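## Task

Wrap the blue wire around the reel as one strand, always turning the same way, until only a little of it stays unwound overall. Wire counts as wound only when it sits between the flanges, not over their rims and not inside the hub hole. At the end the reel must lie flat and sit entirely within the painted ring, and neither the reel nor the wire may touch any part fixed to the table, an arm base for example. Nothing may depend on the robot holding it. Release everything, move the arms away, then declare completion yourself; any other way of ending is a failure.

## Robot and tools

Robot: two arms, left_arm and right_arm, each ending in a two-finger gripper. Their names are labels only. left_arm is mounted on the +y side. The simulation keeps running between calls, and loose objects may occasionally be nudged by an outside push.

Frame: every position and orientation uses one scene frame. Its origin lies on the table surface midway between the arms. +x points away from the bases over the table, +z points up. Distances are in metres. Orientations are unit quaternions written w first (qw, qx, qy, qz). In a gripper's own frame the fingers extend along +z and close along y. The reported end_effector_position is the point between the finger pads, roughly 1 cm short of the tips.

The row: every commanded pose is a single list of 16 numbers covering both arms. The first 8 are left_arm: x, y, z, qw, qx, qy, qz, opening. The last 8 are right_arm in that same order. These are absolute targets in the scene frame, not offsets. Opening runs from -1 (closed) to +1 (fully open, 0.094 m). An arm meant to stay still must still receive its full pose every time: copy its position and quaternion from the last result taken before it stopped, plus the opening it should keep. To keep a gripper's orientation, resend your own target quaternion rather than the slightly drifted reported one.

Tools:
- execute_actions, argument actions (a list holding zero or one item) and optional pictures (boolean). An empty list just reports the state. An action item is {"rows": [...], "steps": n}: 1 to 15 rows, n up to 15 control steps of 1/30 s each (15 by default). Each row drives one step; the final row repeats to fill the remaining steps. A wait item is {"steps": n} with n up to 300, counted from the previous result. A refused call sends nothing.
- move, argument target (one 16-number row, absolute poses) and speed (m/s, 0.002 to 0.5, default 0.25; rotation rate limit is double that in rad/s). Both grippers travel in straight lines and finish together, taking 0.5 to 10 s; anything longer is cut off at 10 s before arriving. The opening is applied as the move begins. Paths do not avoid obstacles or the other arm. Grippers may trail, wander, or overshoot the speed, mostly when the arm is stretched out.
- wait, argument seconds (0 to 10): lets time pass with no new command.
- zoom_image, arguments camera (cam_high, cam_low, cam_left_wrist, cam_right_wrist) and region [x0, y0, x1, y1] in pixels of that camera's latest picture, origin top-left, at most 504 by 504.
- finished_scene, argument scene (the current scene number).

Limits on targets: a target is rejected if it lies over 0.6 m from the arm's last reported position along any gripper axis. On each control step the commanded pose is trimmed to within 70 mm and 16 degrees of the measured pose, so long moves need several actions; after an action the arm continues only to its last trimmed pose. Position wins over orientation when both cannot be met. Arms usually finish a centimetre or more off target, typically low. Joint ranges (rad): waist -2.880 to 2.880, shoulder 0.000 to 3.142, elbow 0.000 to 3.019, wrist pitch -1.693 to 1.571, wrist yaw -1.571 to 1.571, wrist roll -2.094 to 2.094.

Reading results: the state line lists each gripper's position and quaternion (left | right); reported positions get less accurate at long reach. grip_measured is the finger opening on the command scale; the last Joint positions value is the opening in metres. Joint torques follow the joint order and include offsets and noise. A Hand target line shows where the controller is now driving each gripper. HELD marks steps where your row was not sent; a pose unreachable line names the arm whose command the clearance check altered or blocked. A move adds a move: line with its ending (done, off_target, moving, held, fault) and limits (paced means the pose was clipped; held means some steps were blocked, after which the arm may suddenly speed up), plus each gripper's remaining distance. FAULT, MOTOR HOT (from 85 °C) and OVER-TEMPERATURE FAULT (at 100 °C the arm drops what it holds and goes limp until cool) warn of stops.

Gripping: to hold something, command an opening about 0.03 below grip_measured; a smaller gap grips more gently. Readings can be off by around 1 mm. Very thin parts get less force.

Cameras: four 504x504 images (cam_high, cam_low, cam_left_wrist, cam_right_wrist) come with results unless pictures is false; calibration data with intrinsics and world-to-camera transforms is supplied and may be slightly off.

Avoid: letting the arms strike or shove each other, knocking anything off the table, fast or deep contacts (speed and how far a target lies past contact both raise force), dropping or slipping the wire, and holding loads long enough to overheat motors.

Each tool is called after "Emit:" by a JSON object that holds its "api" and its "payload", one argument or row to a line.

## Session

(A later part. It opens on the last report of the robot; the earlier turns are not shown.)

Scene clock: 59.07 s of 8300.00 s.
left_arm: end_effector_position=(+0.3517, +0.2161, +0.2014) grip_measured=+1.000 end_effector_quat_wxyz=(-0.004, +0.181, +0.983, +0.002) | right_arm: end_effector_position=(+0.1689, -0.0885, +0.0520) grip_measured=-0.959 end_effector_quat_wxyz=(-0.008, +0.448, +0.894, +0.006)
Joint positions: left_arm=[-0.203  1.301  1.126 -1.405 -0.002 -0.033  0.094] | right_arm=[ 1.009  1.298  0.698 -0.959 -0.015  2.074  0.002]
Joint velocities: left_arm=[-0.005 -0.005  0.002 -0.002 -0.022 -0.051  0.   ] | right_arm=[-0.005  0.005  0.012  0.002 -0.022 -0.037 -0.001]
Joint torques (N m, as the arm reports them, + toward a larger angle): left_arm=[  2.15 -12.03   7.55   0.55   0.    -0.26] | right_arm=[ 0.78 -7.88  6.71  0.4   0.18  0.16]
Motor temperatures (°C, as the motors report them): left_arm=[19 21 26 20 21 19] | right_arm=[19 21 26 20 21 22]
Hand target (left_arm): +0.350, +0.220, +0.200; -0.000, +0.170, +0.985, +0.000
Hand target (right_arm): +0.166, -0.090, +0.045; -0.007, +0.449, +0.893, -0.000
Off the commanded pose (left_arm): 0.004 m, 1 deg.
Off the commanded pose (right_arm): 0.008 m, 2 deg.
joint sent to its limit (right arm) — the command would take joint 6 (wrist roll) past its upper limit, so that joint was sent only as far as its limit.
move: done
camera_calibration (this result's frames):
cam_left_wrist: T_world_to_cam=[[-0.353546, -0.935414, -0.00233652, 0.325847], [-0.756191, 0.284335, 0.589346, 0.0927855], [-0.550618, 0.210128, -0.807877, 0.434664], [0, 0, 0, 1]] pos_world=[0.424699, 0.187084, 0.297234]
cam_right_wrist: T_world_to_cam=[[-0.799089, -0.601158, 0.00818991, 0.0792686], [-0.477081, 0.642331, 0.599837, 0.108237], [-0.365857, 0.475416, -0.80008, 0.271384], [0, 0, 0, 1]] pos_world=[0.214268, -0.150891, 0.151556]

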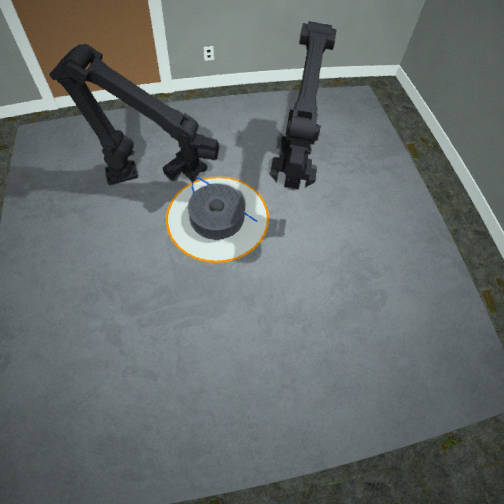

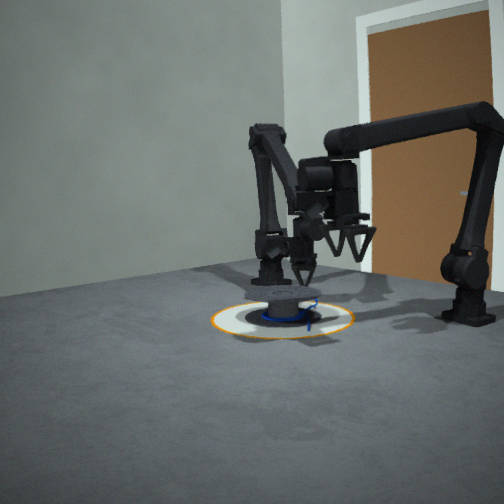

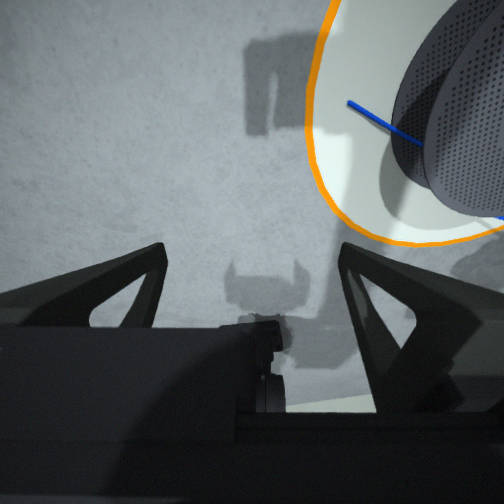

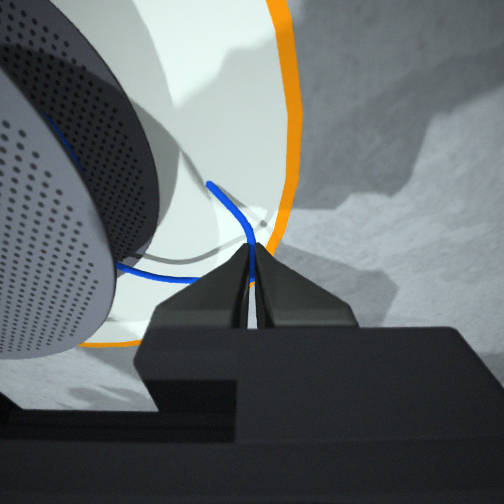

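Emit:
{"api": "move", "payload": {
  "target": [0.35,0.22,0.2,0,0.17,0.985,0,1, 0.235,-0.15,0.045,0,0.383,0.924,0,-0.98],
  "speed": 0.04
}}

Emit:
{"api": "zoom_image", "payload": {
  "camera": "cam_low",
  "region": [200, 230, 370, 350]
}}

Scene clock: 64.17 s of 8300.00 s.
left_arm: end_effector_position=(+0.3517, +0.2161, +0.2014) grip_measured=+1.000 end_effector_quat_wxyz=(-0.004, +0.181, +0.983, +0.002) | right_arm: end_effector_position=(+0.2321, -0.1466, +0.0438) grip_measured=-0.959 end_effector_quat_wxyz=(-0.003, +0.384, +0.923, -0.006)
Joint positions: left_arm=[-0.203  1.301  1.126 -1.405 -0.002 -0.033  0.094] | right_arm=[ 0.73   1.288  0.663 -0.959 -0.002  1.652  0.002]
Joint velocities: left_arm=[ 0.005 -0.005 -0.002 -0.012  0.022  0.051  0.   ] | right_arm=[-0.005 -0.015 -0.012 -0.012 -0.022 -0.022 -0.001]
Joint torques (N m, as the arm reports them, + toward a larger angle): left_arm=[  2.12 -12.     7.53   0.54   0.    -0.26] | right_arm=[ -1.26 -10.05   6.51   0.33   0.21  -0.08]
Motor temperatures (°C, as the motors report them): left_arm=[19 21 26 20 21 19] | right_arm=[19 21 26 20 21 22]
Hand target (left_arm): +0.350, +0.220, +0.200; -0.000, +0.170, +0.985, +0.000
Hand target (right_arm): +0.234, -0.150, +0.045; +0.000, +0.383, +0.924, +0.001
Off the commanded pose (left_arm): 0.004 m, 1 deg.
Off the commanded pose (right_arm): 0.005 m, 1 deg.
move: done
camera_calibration (this result's frames):
cam_left_wrist: T_world_to_cam=[[-0.353546, -0.935414, -0.00233652, 0.325847], [-0.756191, 0.284335, 0.589346, 0.0927855], [-0.550618, 0.210128, -0.807877, 0.434664], [0, 0, 0, 1]] pos_world=[0.424699, 0.187084, 0.297234]
cam_right_wrist: T_world_to_cam=[[-0.705763, -0.708017, 0.0247318, 0.0568622], [-0.564069, 0.58271, 0.585042, 0.192776], [-0.428631, 0.398951, -0.810625, 0.319353], [0, 0, 0, 1]] pos_world=[0.285755, -0.199479, 0.144687]

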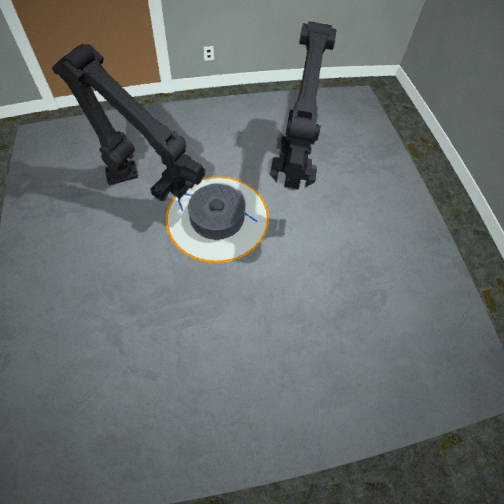

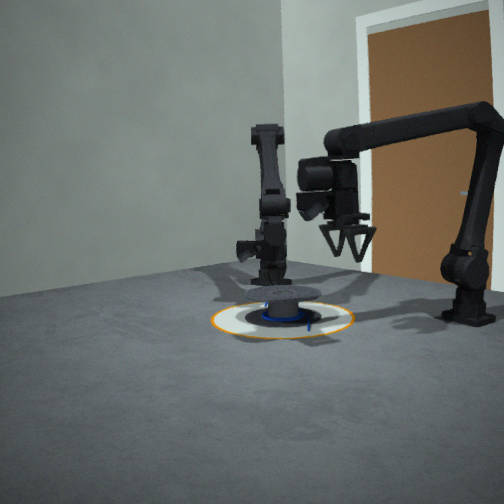

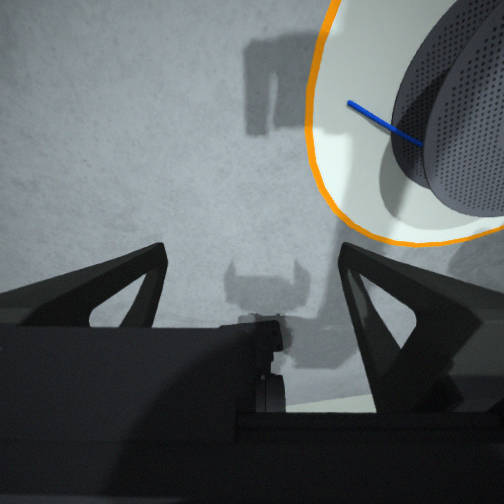

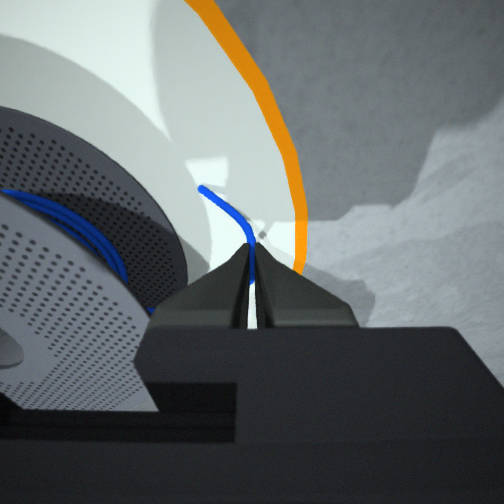

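Region (200, 230, 370, 350) of cam_low's 504x504 image, scaled by 2.965, with more detail than that image has; it fills the top 356 rows of this view, and the rest is white.

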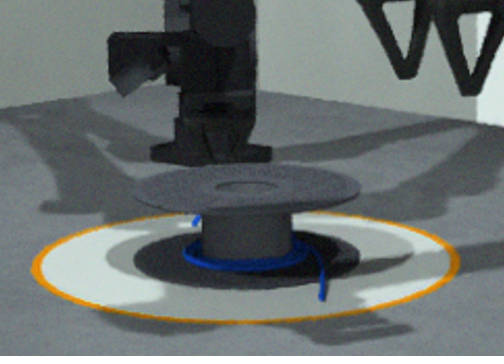

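Emit:
{"api": "move", "payload": {
  "target": [0.35,0.22,0.2,0,0.17,0.985,0,1, 0.28,-0.16,0.045,0.040,0.0773,0.8836,0.46,-0.98],
  "speed": 0.1
}}

Emit:
{"api": "zoom_image", "payload": {
  "camera": "cam_low",
  "region": [180, 220, 370, 350]
}}

Emit:
{"api": "zoom_image", "payload": {
  "camera": "cam_high",
  "region": [110, 140, 290, 270]
}}

Scene clock: 77.10 s of 8300.00 s.
left_arm: end_effector_position=(+0.3517, +0.2161, +0.2014) grip_measured=+1.000 end_effector_quat_wxyz=(-0.004, +0.181, +0.983, +0.002) | right_arm: end_effector_position=(+0.2801, -0.1562, +0.0496) grip_measured=-0.959 end_effector_quat_wxyz=(+0.041, +0.073, +0.884, +0.461)
Joint positions: left_arm=[-0.203  1.301  1.126 -1.405 -0.002 -0.033  0.094] | right_arm=[ 0.19   1.182  0.289 -0.08  -0.806  0.751  0.002]
Joint velocities: left_arm=[ 0.015 -0.005 -0.017  0.007 -0.051 -0.007  0.   ] | right_arm=[-0.005 -0.005 -0.002  0.002  0.081 -0.022  0.   ]
Joint torques (N m, as the arm reports them, + toward a larger angle): left_arm=[  2.11 -11.97   7.56   0.55   0.    -0.26] | right_arm=[-1.41 -4.99  5.9   1.71 -0.39 -0.16]
Motor temperatures (°C, as the motors report them): left_arm=[19 21 26 20 21 19] | right_arm=[19 21 25 20 21 22]
Hand target (left_arm): +0.350, +0.220, +0.200; -0.000, +0.170, +0.985, +0.000
Hand target (right_arm): +0.281, -0.160, +0.045; +0.046, +0.074, +0.883, +0.460
Off the commanded pose (left_arm): 0.004 m, 1 deg.
Off the commanded pose (right_arm): 0.006 m, 0 deg.
After step 90, 3.90 s passed at rest.
move: done
camera_calibration (this result's frames):
cam_left_wrist: T_world_to_cam=[[-0.353546, -0.935414, -0.00233652, 0.325847], [-0.756191, 0.284335, 0.589346, 0.0927855], [-0.550618, 0.210128, -0.807877, 0.434664], [0, 0, 0, 1]] pos_world=[0.424699, 0.187084, 0.297234]
cam_right_wrist: T_world_to_cam=[[-0.0895578, -0.574669, -0.813471, -0.0263967], [-0.881431, -0.334563, 0.333388, 0.180148], [-0.463745, 0.746876, -0.476568, 0.396084], [0, 0, 0, 1]] pos_world=[0.340105, -0.250724, 0.107229]

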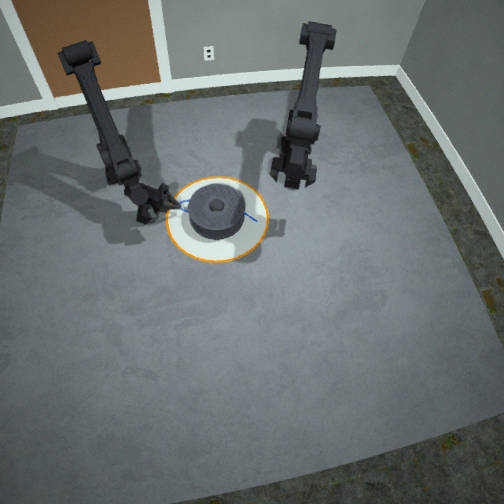

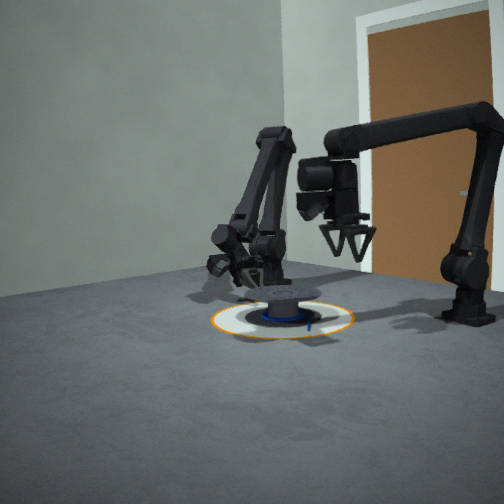

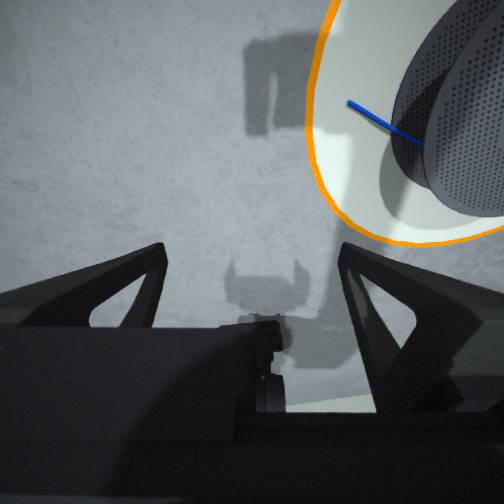

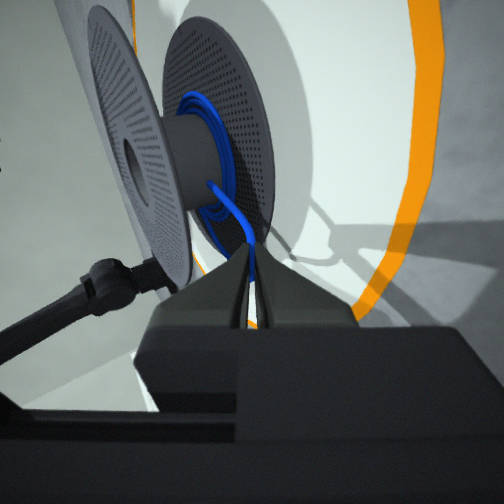

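Region (180, 220, 370, 350) of cam_low's 504x504 image, scaled by 2.653, with more detail than that image has; it fills the top 345 rows of this view, and the rest is white.

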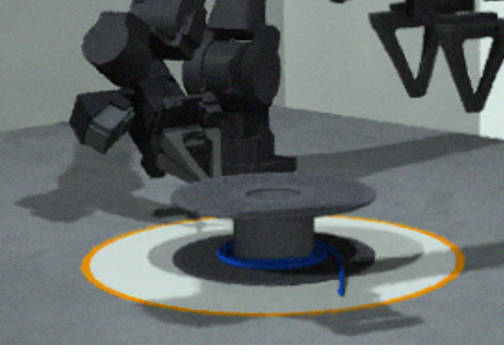

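Region (110, 140, 290, 270) of cam_high's 504x504 image, scaled by 2.800, with more detail than that image has.

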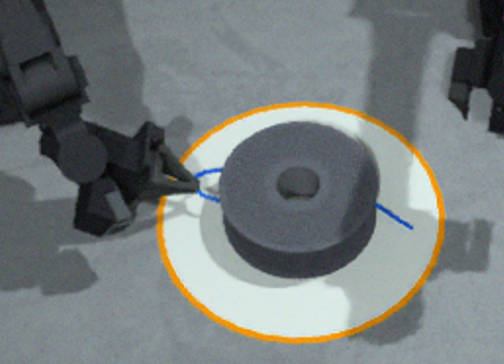

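Emit:
{"api": "move", "payload": {
  "target": [0.35,0.22,0.2,0,0.17,0.985,0,1, 0.31,-0.125,0.035,0.040,0.0773,0.8836,0.46,-0.98],
  "speed": 0.03
}}

Emit:
{"api": "zoom_image", "payload": {
  "camera": "cam_low",
  "region": [180, 220, 370, 350]
}}

Emit:
{"api": "zoom_image", "payload": {
  "camera": "cam_high",
  "region": [110, 140, 290, 270]
}}

Scene clock: 81.27 s of 8300.00 s.
left_arm: end_effector_position=(+0.3517, +0.2161, +0.2014) grip_measured=+1.000 end_effector_quat_wxyz=(-0.004, +0.181, +0.983, +0.002) | right_arm: end_effector_position=(+0.2938, -0.1374, +0.0255) grip_measured=-0.959 end_effector_quat_wxyz=(+0.027, +0.087, +0.888, +0.451)
Joint positions: left_arm=[-0.203  1.301  1.126 -1.405 -0.002 -0.033  0.094] | right_arm=[ 0.25   1.348  0.321  0.069 -0.762  0.831  0.002]
Joint velocities: left_arm=[-0.005 -0.015  0.002 -0.007 -0.037  0.051  0.   ] | right_arm=[-0.015 -0.005  0.002  0.007 -0.037  0.007 -0.   ]
Joint torques (N m, as the arm reports them, + toward a larger angle): left_arm=[  2.13 -12.01   7.56   0.53   0.    -0.26] | right_arm=[ 1.2  -6.6   9.34  1.74 -0.17  0.09]
Motor temperatures (°C, as the motors report them): left_arm=[19 21 26 20 21 19] | right_arm=[19 21 25 20 21 22]
Hand target (left_arm): +0.350, +0.220, +0.200; -0.000, +0.170, +0.985, +0.000
Hand target (right_arm): +0.309, -0.126, +0.036; +0.039, +0.077, +0.884, +0.460
Off the commanded pose (left_arm): 0.004 m, 1 deg.
Off the commanded pose (right_arm): 0.022 m, 2 deg.
move: off_target (right_arm)
camera_calibration (this result's frames):
cam_left_wrist: T_world_to_cam=[[-0.353546, -0.935414, -0.00233652, 0.325847], [-0.756191, 0.284335, 0.589346, 0.0927855], [-0.550618, 0.210128, -0.807877, 0.434664], [0, 0, 0, 1]] pos_world=[0.424699, 0.187084, 0.297234]
cam_right_wrist: T_world_to_cam=[[-0.126529, -0.588119, -0.798816, -0.0253021], [-0.871707, -0.318398, 0.372492, 0.204886], [-0.473411, 0.743464, -0.47238, 0.379163], [0, 0, 0, 1]] pos_world=[0.354899, -0.231539, 0.082579]

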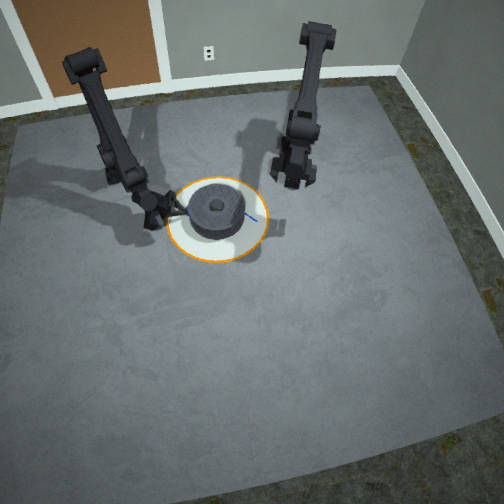

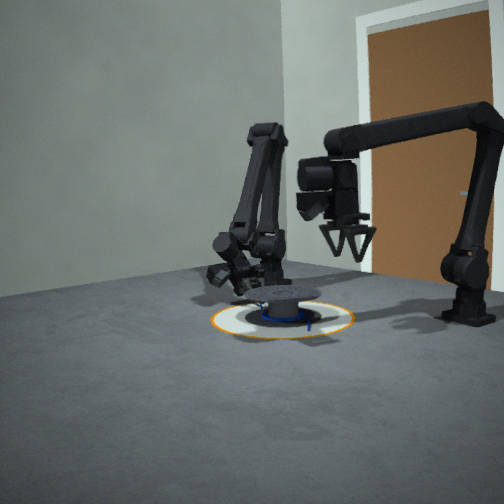

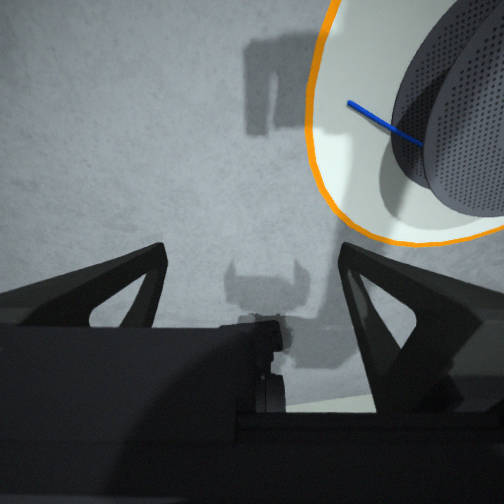

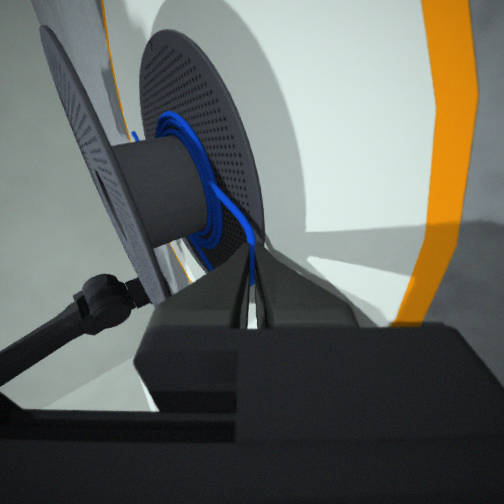

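Region (180, 220, 370, 350) of cam_low's 504x504 image, scaled by 2.653, with more detail than that image has; it fills the top 345 rows of this view, and the rest is white.

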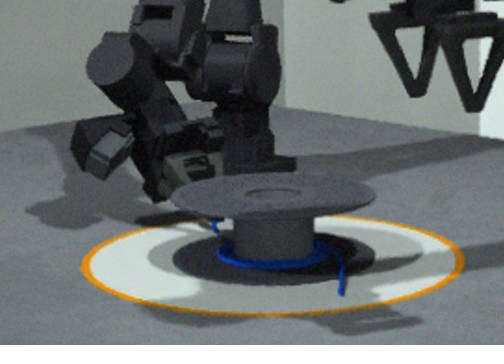

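Region (110, 140, 290, 270) of cam_high's 504x504 image, scaled by 2.800, with more detail than that image has.

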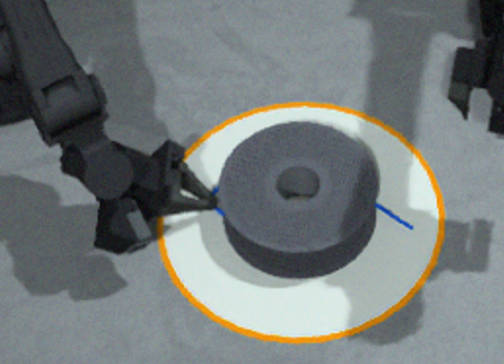

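Friction lag; command further with offset.

Emit:
{"api": "move", "payload": {
  "target": [0.35,0.22,0.2,0,0.17,0.985,0,1, 0.335,-0.095,0.042,0.040,0.0773,0.8836,0.46,-0.98],
  "speed": 0.03
}}

Emit:
{"api": "zoom_image", "payload": {
  "camera": "cam_low",
  "region": [180, 220, 370, 350]
}}

Emit:
{"api": "zoom_image", "payload": {
  "camera": "cam_high",
  "region": [110, 140, 290, 270]
}}

Scene clock: 86.07 s of 8300.00 s.
left_arm: end_effector_position=(+0.3517, +0.2161, +0.2014) grip_measured=+1.000 end_effector_quat_wxyz=(-0.004, +0.181, +0.983, +0.002) | right_arm: end_effector_position=(+0.3196, -0.1091, +0.0327) grip_measured=-0.959 end_effector_quat_wxyz=(+0.029, +0.086, +0.888, +0.450)
Joint positions: left_arm=[-0.203  1.301  1.126 -1.405 -0.002 -0.033  0.094] | right_arm=[ 0.31   1.41   0.408  0.088 -0.724  0.895  0.002]
Joint velocities: left_arm=[-0.005 -0.005 -0.012  0.002 -0.007 -0.022  0.   ] | right_arm=[-0.015 -0.005  0.002 -0.017 -0.022  0.037  0.   ]
Joint torques (N m, as the arm reports them, + toward a larger angle): left_arm=[  2.16 -12.     7.54   0.53   0.    -0.26] | right_arm=[ 1.25 -7.5   9.71  1.86 -0.16  0.08]
Motor temperatures (°C, as the motors report them): left_arm=[19 21 26 20 21 19] | right_arm=[19 20 26 20 21 22]
Hand target (left_arm): +0.350, +0.220, +0.200; -0.000, +0.170, +0.985, +0.000
Hand target (right_arm): +0.334, -0.096, +0.043; +0.040, +0.077, +0.884, +0.460
Off the commanded pose (left_arm): 0.004 m, 1 deg.
Off the commanded pose (right_arm): 0.023 m, 2 deg.
move: off_target (right_arm)
camera_calibration (this result's frames):
cam_left_wrist: T_world_to_cam=[[-0.353546, -0.935414, -0.00233652, 0.325847], [-0.756191, 0.284335, 0.589346, 0.0927855], [-0.550618, 0.210128, -0.807877, 0.434664], [0, 0, 0, 1]] pos_world=[0.424699, 0.187084, 0.297234]
cam_right_wrist: T_world_to_cam=[[-0.124837, -0.589837, -0.797814, -0.000394647], [-0.872568, -0.317482, 0.371254, 0.234065], [-0.472271, 0.742494, -0.47504, 0.373397], [0, 0, 0, 1]] pos_world=[0.380533, -0.203166, 0.0901658]

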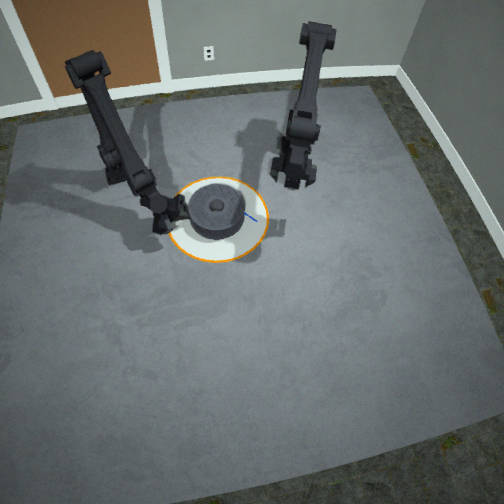

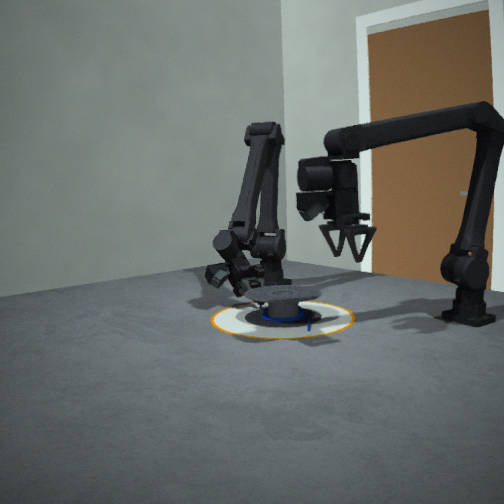

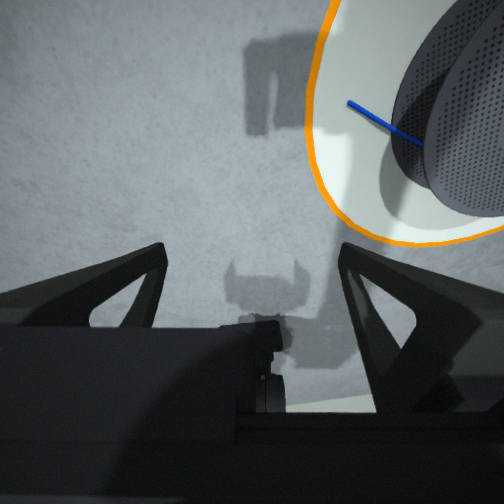

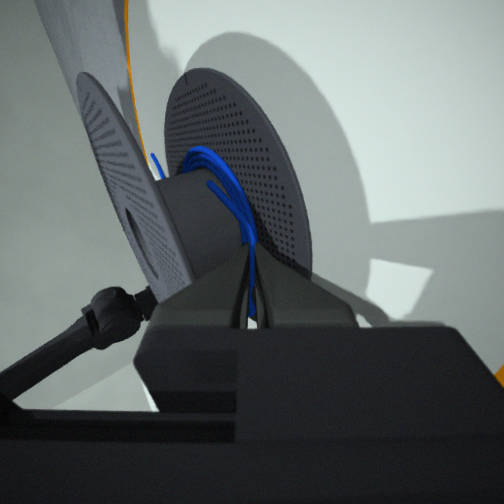

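Region (180, 220, 370, 350) of cam_low's 504x504 image, scaled by 2.653, with more detail than that image has; it fills the top 345 rows of this view, and the rest is white.

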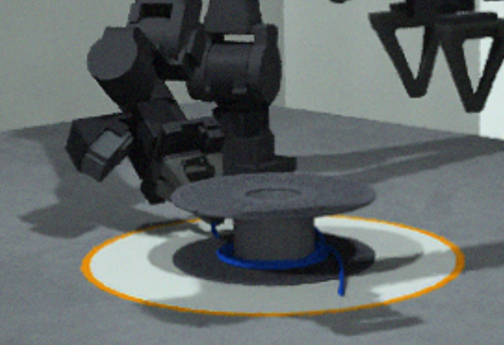

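Region (110, 140, 290, 270) of cam_high's 504x504 image, scaled by 2.800, with more detail than that image has.

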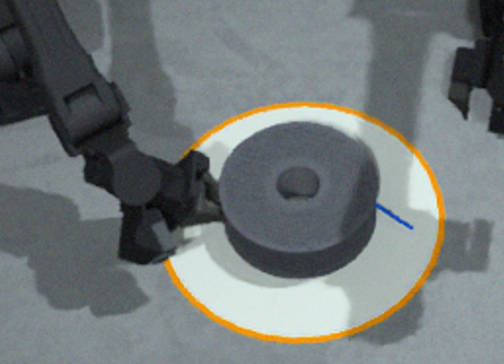

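Emit:
{"api": "move", "payload": {
  "target": [0.358,0.092,0.1,0,-0.358,0.934,0,-0.5, 0.335,-0.095,0.042,0.040,0.0773,0.8836,0.46,-0.8],
  "speed": 0.15
}}

Emit:
{"api": "move", "payload": {
  "target": [0.358,0.092,0.06,0,-0.358,0.934,0,-0.5, 0.305,-0.2,0.06,0.040,0.0773,0.8836,0.46,-0.8],
  "speed": 0.05
}}

Emit:
{"api": "zoom_image", "payload": {
  "camera": "cam_high",
  "region": [110, 140, 290, 270]
}}

Scene clock: 96.10 s of 8300.00 s.
left_arm: end_effector_position=(+0.3574, +0.0982, +0.1060) grip_measured=-0.497 end_effector_quat_wxyz=(-0.002, -0.355, +0.935, +0.001) | right_arm: end_effector_position=(+0.3198, -0.1091, +0.0325) grip_measured=-0.802 end_effector_quat_wxyz=(+0.029, +0.087, +0.888, +0.450)
Joint positions: left_arm=[-0.455  1.541  1.111 -1.144  0.002 -1.377  0.024] | right_arm=[ 0.311  1.411  0.408  0.089 -0.722  0.897  0.009]
Joint velocities: left_arm=[-0.015 -0.005 -0.002 -0.017  0.007 -0.037 -0.001] | right_arm=[-0.015 -0.015  0.002 -0.007 -0.095  0.007 -0.001]
Joint torques (N m, as the arm reports them, + toward a larger angle): left_arm=[  0.55 -12.34   8.51   0.64  -0.01  -0.27] | right_arm=[ 1.37 -7.71  9.61  1.92 -0.17  0.09]
Motor temperatures (°C, as the motors report them): left_arm=[19 21 26 20 21 19] | right_arm=[19 20 26 20 21 22]
Hand target (left_arm): +0.358, +0.090, +0.100; -0.003, -0.358, +0.934, -0.001
Hand target (right_arm): +0.334, -0.096, +0.043; +0.040, +0.077, +0.884, +0.460
Off the commanded pose (left_arm): 0.009 m, 0 deg.
Off the commanded pose (right_arm): 0.023 m, 2 deg.
After step 90, 2.90 s passed at rest.
move: off_target (right_arm)
camera_calibration (this result's frames):
cam_left_wrist: T_world_to_cam=[[0.666626, -0.745384, -0.00340487, -0.165838], [-0.604011, -0.542856, 0.583505, 0.214361], [-0.436784, -0.386923, -0.812102, 0.403989], [0, 0, 0, 1]] pos_world=[0.416484, 0.149066, 0.202435]
cam_right_wrist: T_world_to_cam=[[-0.126825, -0.589902, -0.797453, 0.000115527], [-0.872905, -0.315463, 0.372183, 0.23466], [-0.471118, 0.743303, -0.47492, 0.373092], [0, 0, 0, 1]] pos_world=[0.380621, -0.203226, 0.0899446]

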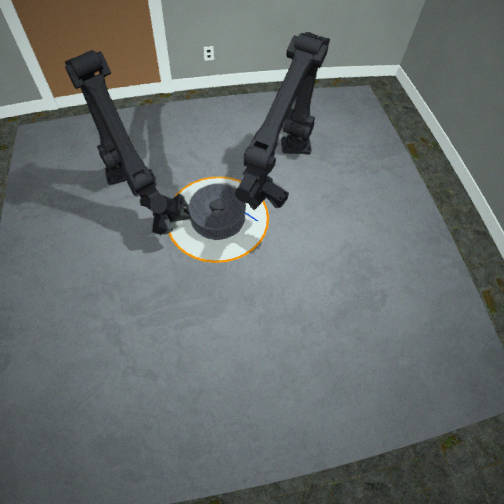

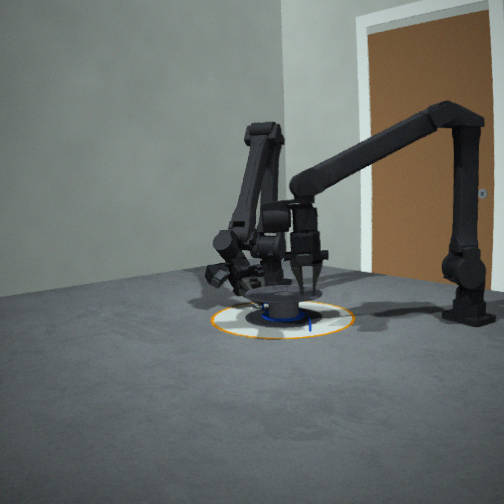

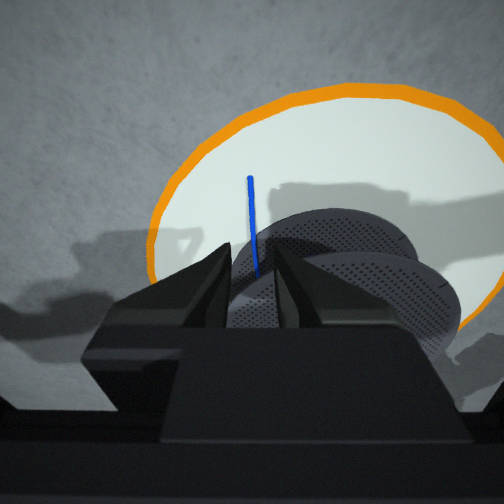

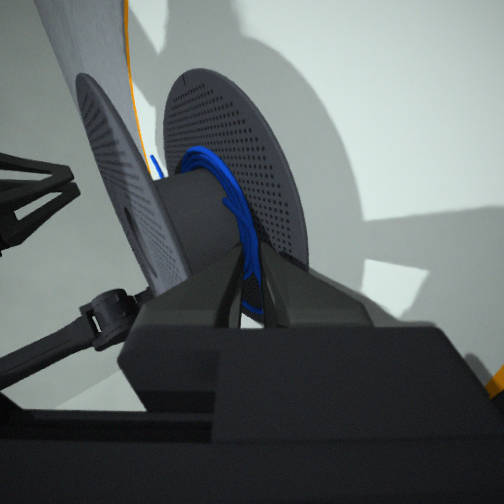

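Scene clock: 98.47 s of 8300.00 s.
left_arm: end_effector_position=(+0.3633, +0.0938, +0.0724) grip_measured=-0.497 end_effector_quat_wxyz=(+0.004, -0.357, +0.934, -0.008) | right_arm: end_effector_position=(+0.3045, -0.1962, +0.0584) grip_measured=-0.802 end_effector_quat_wxyz=(+0.036, +0.078, +0.883, +0.461)
Joint positions: left_arm=[-0.455  1.588  1.068 -1.034  0.002 -1.379  0.024] | right_arm=[-0.004  1.216  0.377 -0.335 -0.901  0.501  0.009]
Joint velocities: left_arm=[-0.024  0.005 -0.007 -0.012  0.022  0.022  0.001] | right_arm=[ 0.005 -0.005 -0.002  0.012 -0.007  0.051 -0.   ]
Joint torques (N m, as the arm reports them, + toward a larger angle): left_arm=[  0.5  -12.63   6.71   0.7   -0.19  -0.27] | right_arm=[-1.29 -7.8   6.65  0.23 -0.48 -0.12]
Motor temperatures (°C, as the motors report them): left_arm=[19 21 26 20 21 19] | right_arm=[19 20 26 20 22 22]
Hand target (left_arm): +0.359, +0.092, +0.060; -0.000, -0.358, +0.934, -0.000
Hand target (right_arm): +0.304, -0.200, +0.060; +0.042, +0.078, +0.883, +0.461
Off the commanded pose (left_arm): 0.014 m, 1 deg.
Off the commanded pose (right_arm): 0.004 m, 0 deg.
move: off_target (left_arm)
camera_calibration (this result's frames):
cam_left_wrist: T_world_to_cam=[[0.668509, -0.743522, 0.0164493, -0.175443], [-0.611926, -0.537351, 0.580344, 0.237712], [-0.42266, -0.398031, -0.814205, 0.373538], [0, 0, 0, 1]] pos_world=[0.420627, 0.145969, 0.169068]
cam_right_wrist: T_world_to_cam=[[-0.102425, -0.572861, -0.813228, -0.0357461], [-0.878755, -0.331001, 0.343845, 0.184636], [-0.466154, 0.749846, -0.469501, 0.442345], [0, 0, 0, 1]] pos_world=[0.364789, -0.291053, 0.115126]

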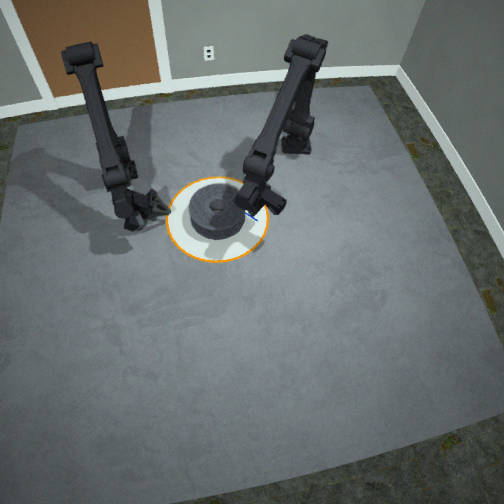

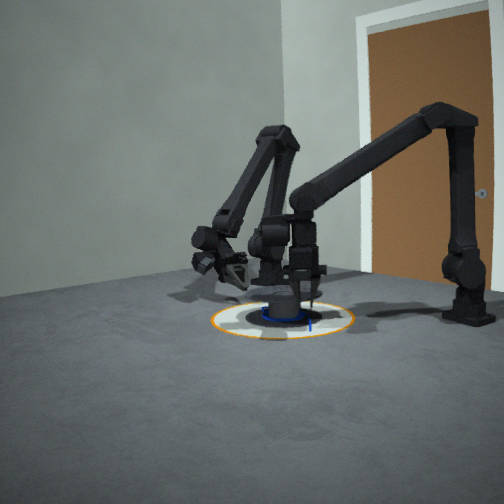

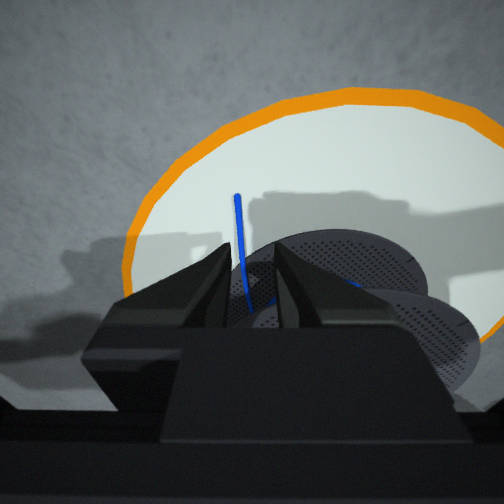

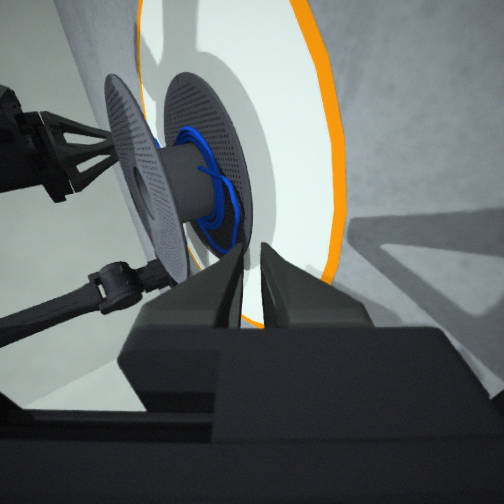

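Region (110, 140, 290, 270) of cam_high's 504x504 image, scaled by 2.800, with more detail than that image has.

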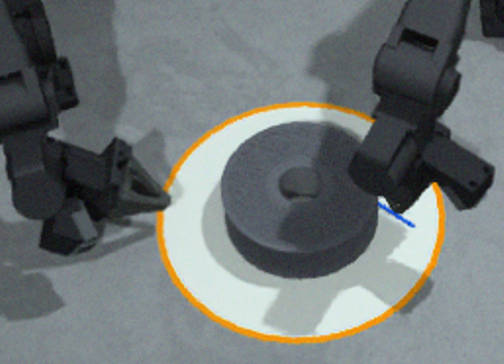

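Emit:
{"api": "move", "payload": {
  "target": [0.351,0.096,0.008,0,-0.358,0.934,0,-0.5, 0.30,-0.25,0.1,0.040,0.0773,0.8836,0.46,-0.8],
  "speed": 0.04
}}

Emit:
{"api": "zoom_image", "payload": {
  "camera": "cam_low",
  "region": [220, 240, 370, 350]
}}

Scene clock: 104.43 s of 8300.00 s.
left_arm: end_effector_position=(+0.3588, +0.0972, +0.0212) grip_measured=-0.497 end_effector_quat_wxyz=(+0.005, -0.358, +0.934, -0.009) | right_arm: end_effector_position=(+0.2798, -0.2448, +0.0826) grip_measured=-0.802 end_effector_quat_wxyz=(+0.014, +0.090, +0.884, +0.459)
Joint positions: left_arm=[-0.455  1.653  0.989 -0.887  0.002 -1.383  0.024] | right_arm=[-0.217  1.124  0.426 -0.804 -0.953  0.154  0.009]
Joint velocities: left_arm=[-0.024 -0.005 -0.017  0.007 -0.022  0.007 -0.   ] | right_arm=[ 0.005 -0.024  0.007  0.002  0.066 -0.095 -0.   ]
Joint torques (N m, as the arm reports them, + toward a larger angle): left_arm=[  0.33 -12.47   5.91   0.74  -0.19  -0.26] | right_arm=[-1.39 -6.8  11.53 -0.2  -0.55 -0.15]
Motor temperatures (°C, as the motors report them): left_arm=[19 21 26 20 21 19] | right_arm=[19 20 26 20 22 22]
Hand target (left_arm): +0.352, +0.096, +0.008; +0.000, -0.358, +0.934, +0.000
Hand target (right_arm): +0.299, -0.250, +0.100; +0.042, +0.078, +0.884, +0.460
Off the commanded pose (left_arm): 0.015 m, 1 deg.
Off the commanded pose (right_arm): 0.027 m, 3 deg.
After step 90, 0.87 s passed at rest.
move: off_target (left_arm, right_arm)
camera_calibration (this result's frames):
cam_left_wrist: T_world_to_cam=[[0.671015, -0.741189, 0.0194542, -0.170322], [-0.611465, -0.538352, 0.579903, 0.266448], [-0.419345, -0.401019, -0.814453, 0.33045], [0, 0, 0, 1]] pos_world=[0.415784, 0.149719, 0.117936]
cam_right_wrist: T_world_to_cam=[[-0.142812, -0.572038, -0.807699, -0.0354343], [-0.859916, -0.332341, 0.387419, 0.12923], [-0.49005, 0.749881, -0.444443, 0.483264], [0, 0, 0, 1]] pos_world=[0.34289, -0.339712, 0.136097]

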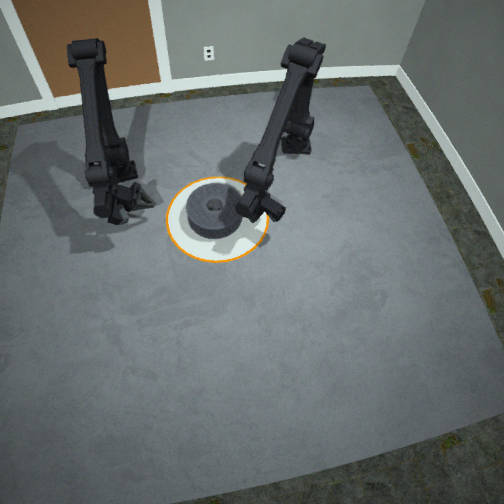

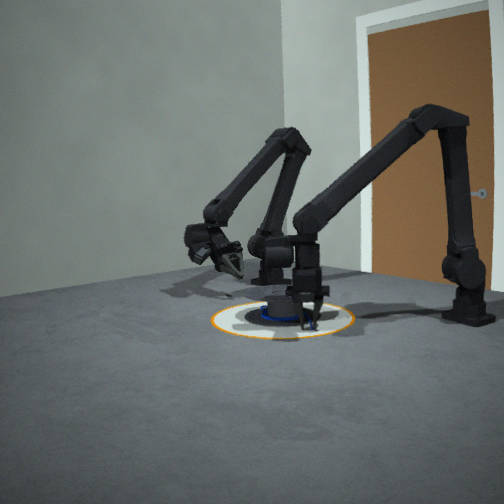

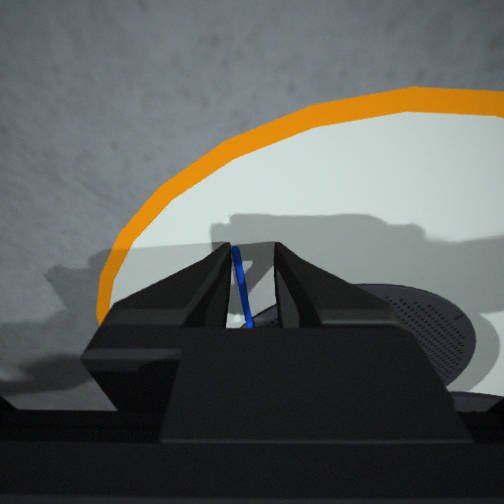

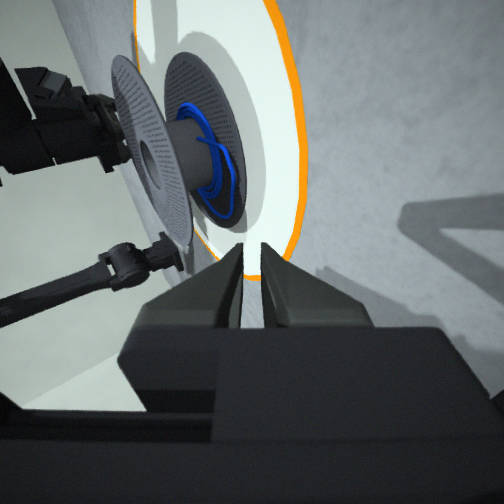

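Region (220, 240, 370, 350) of cam_low's 504x504 image, scaled by 3.360, with more detail than that image has; it fills the top 370 rows of this view, and the rest is white.

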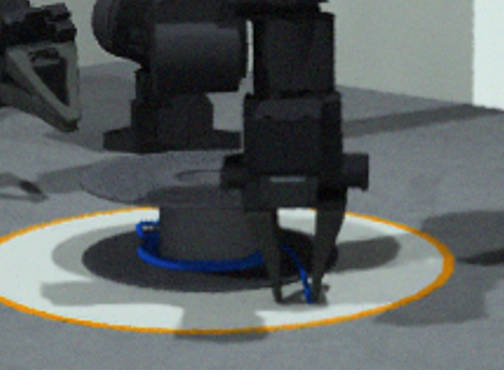

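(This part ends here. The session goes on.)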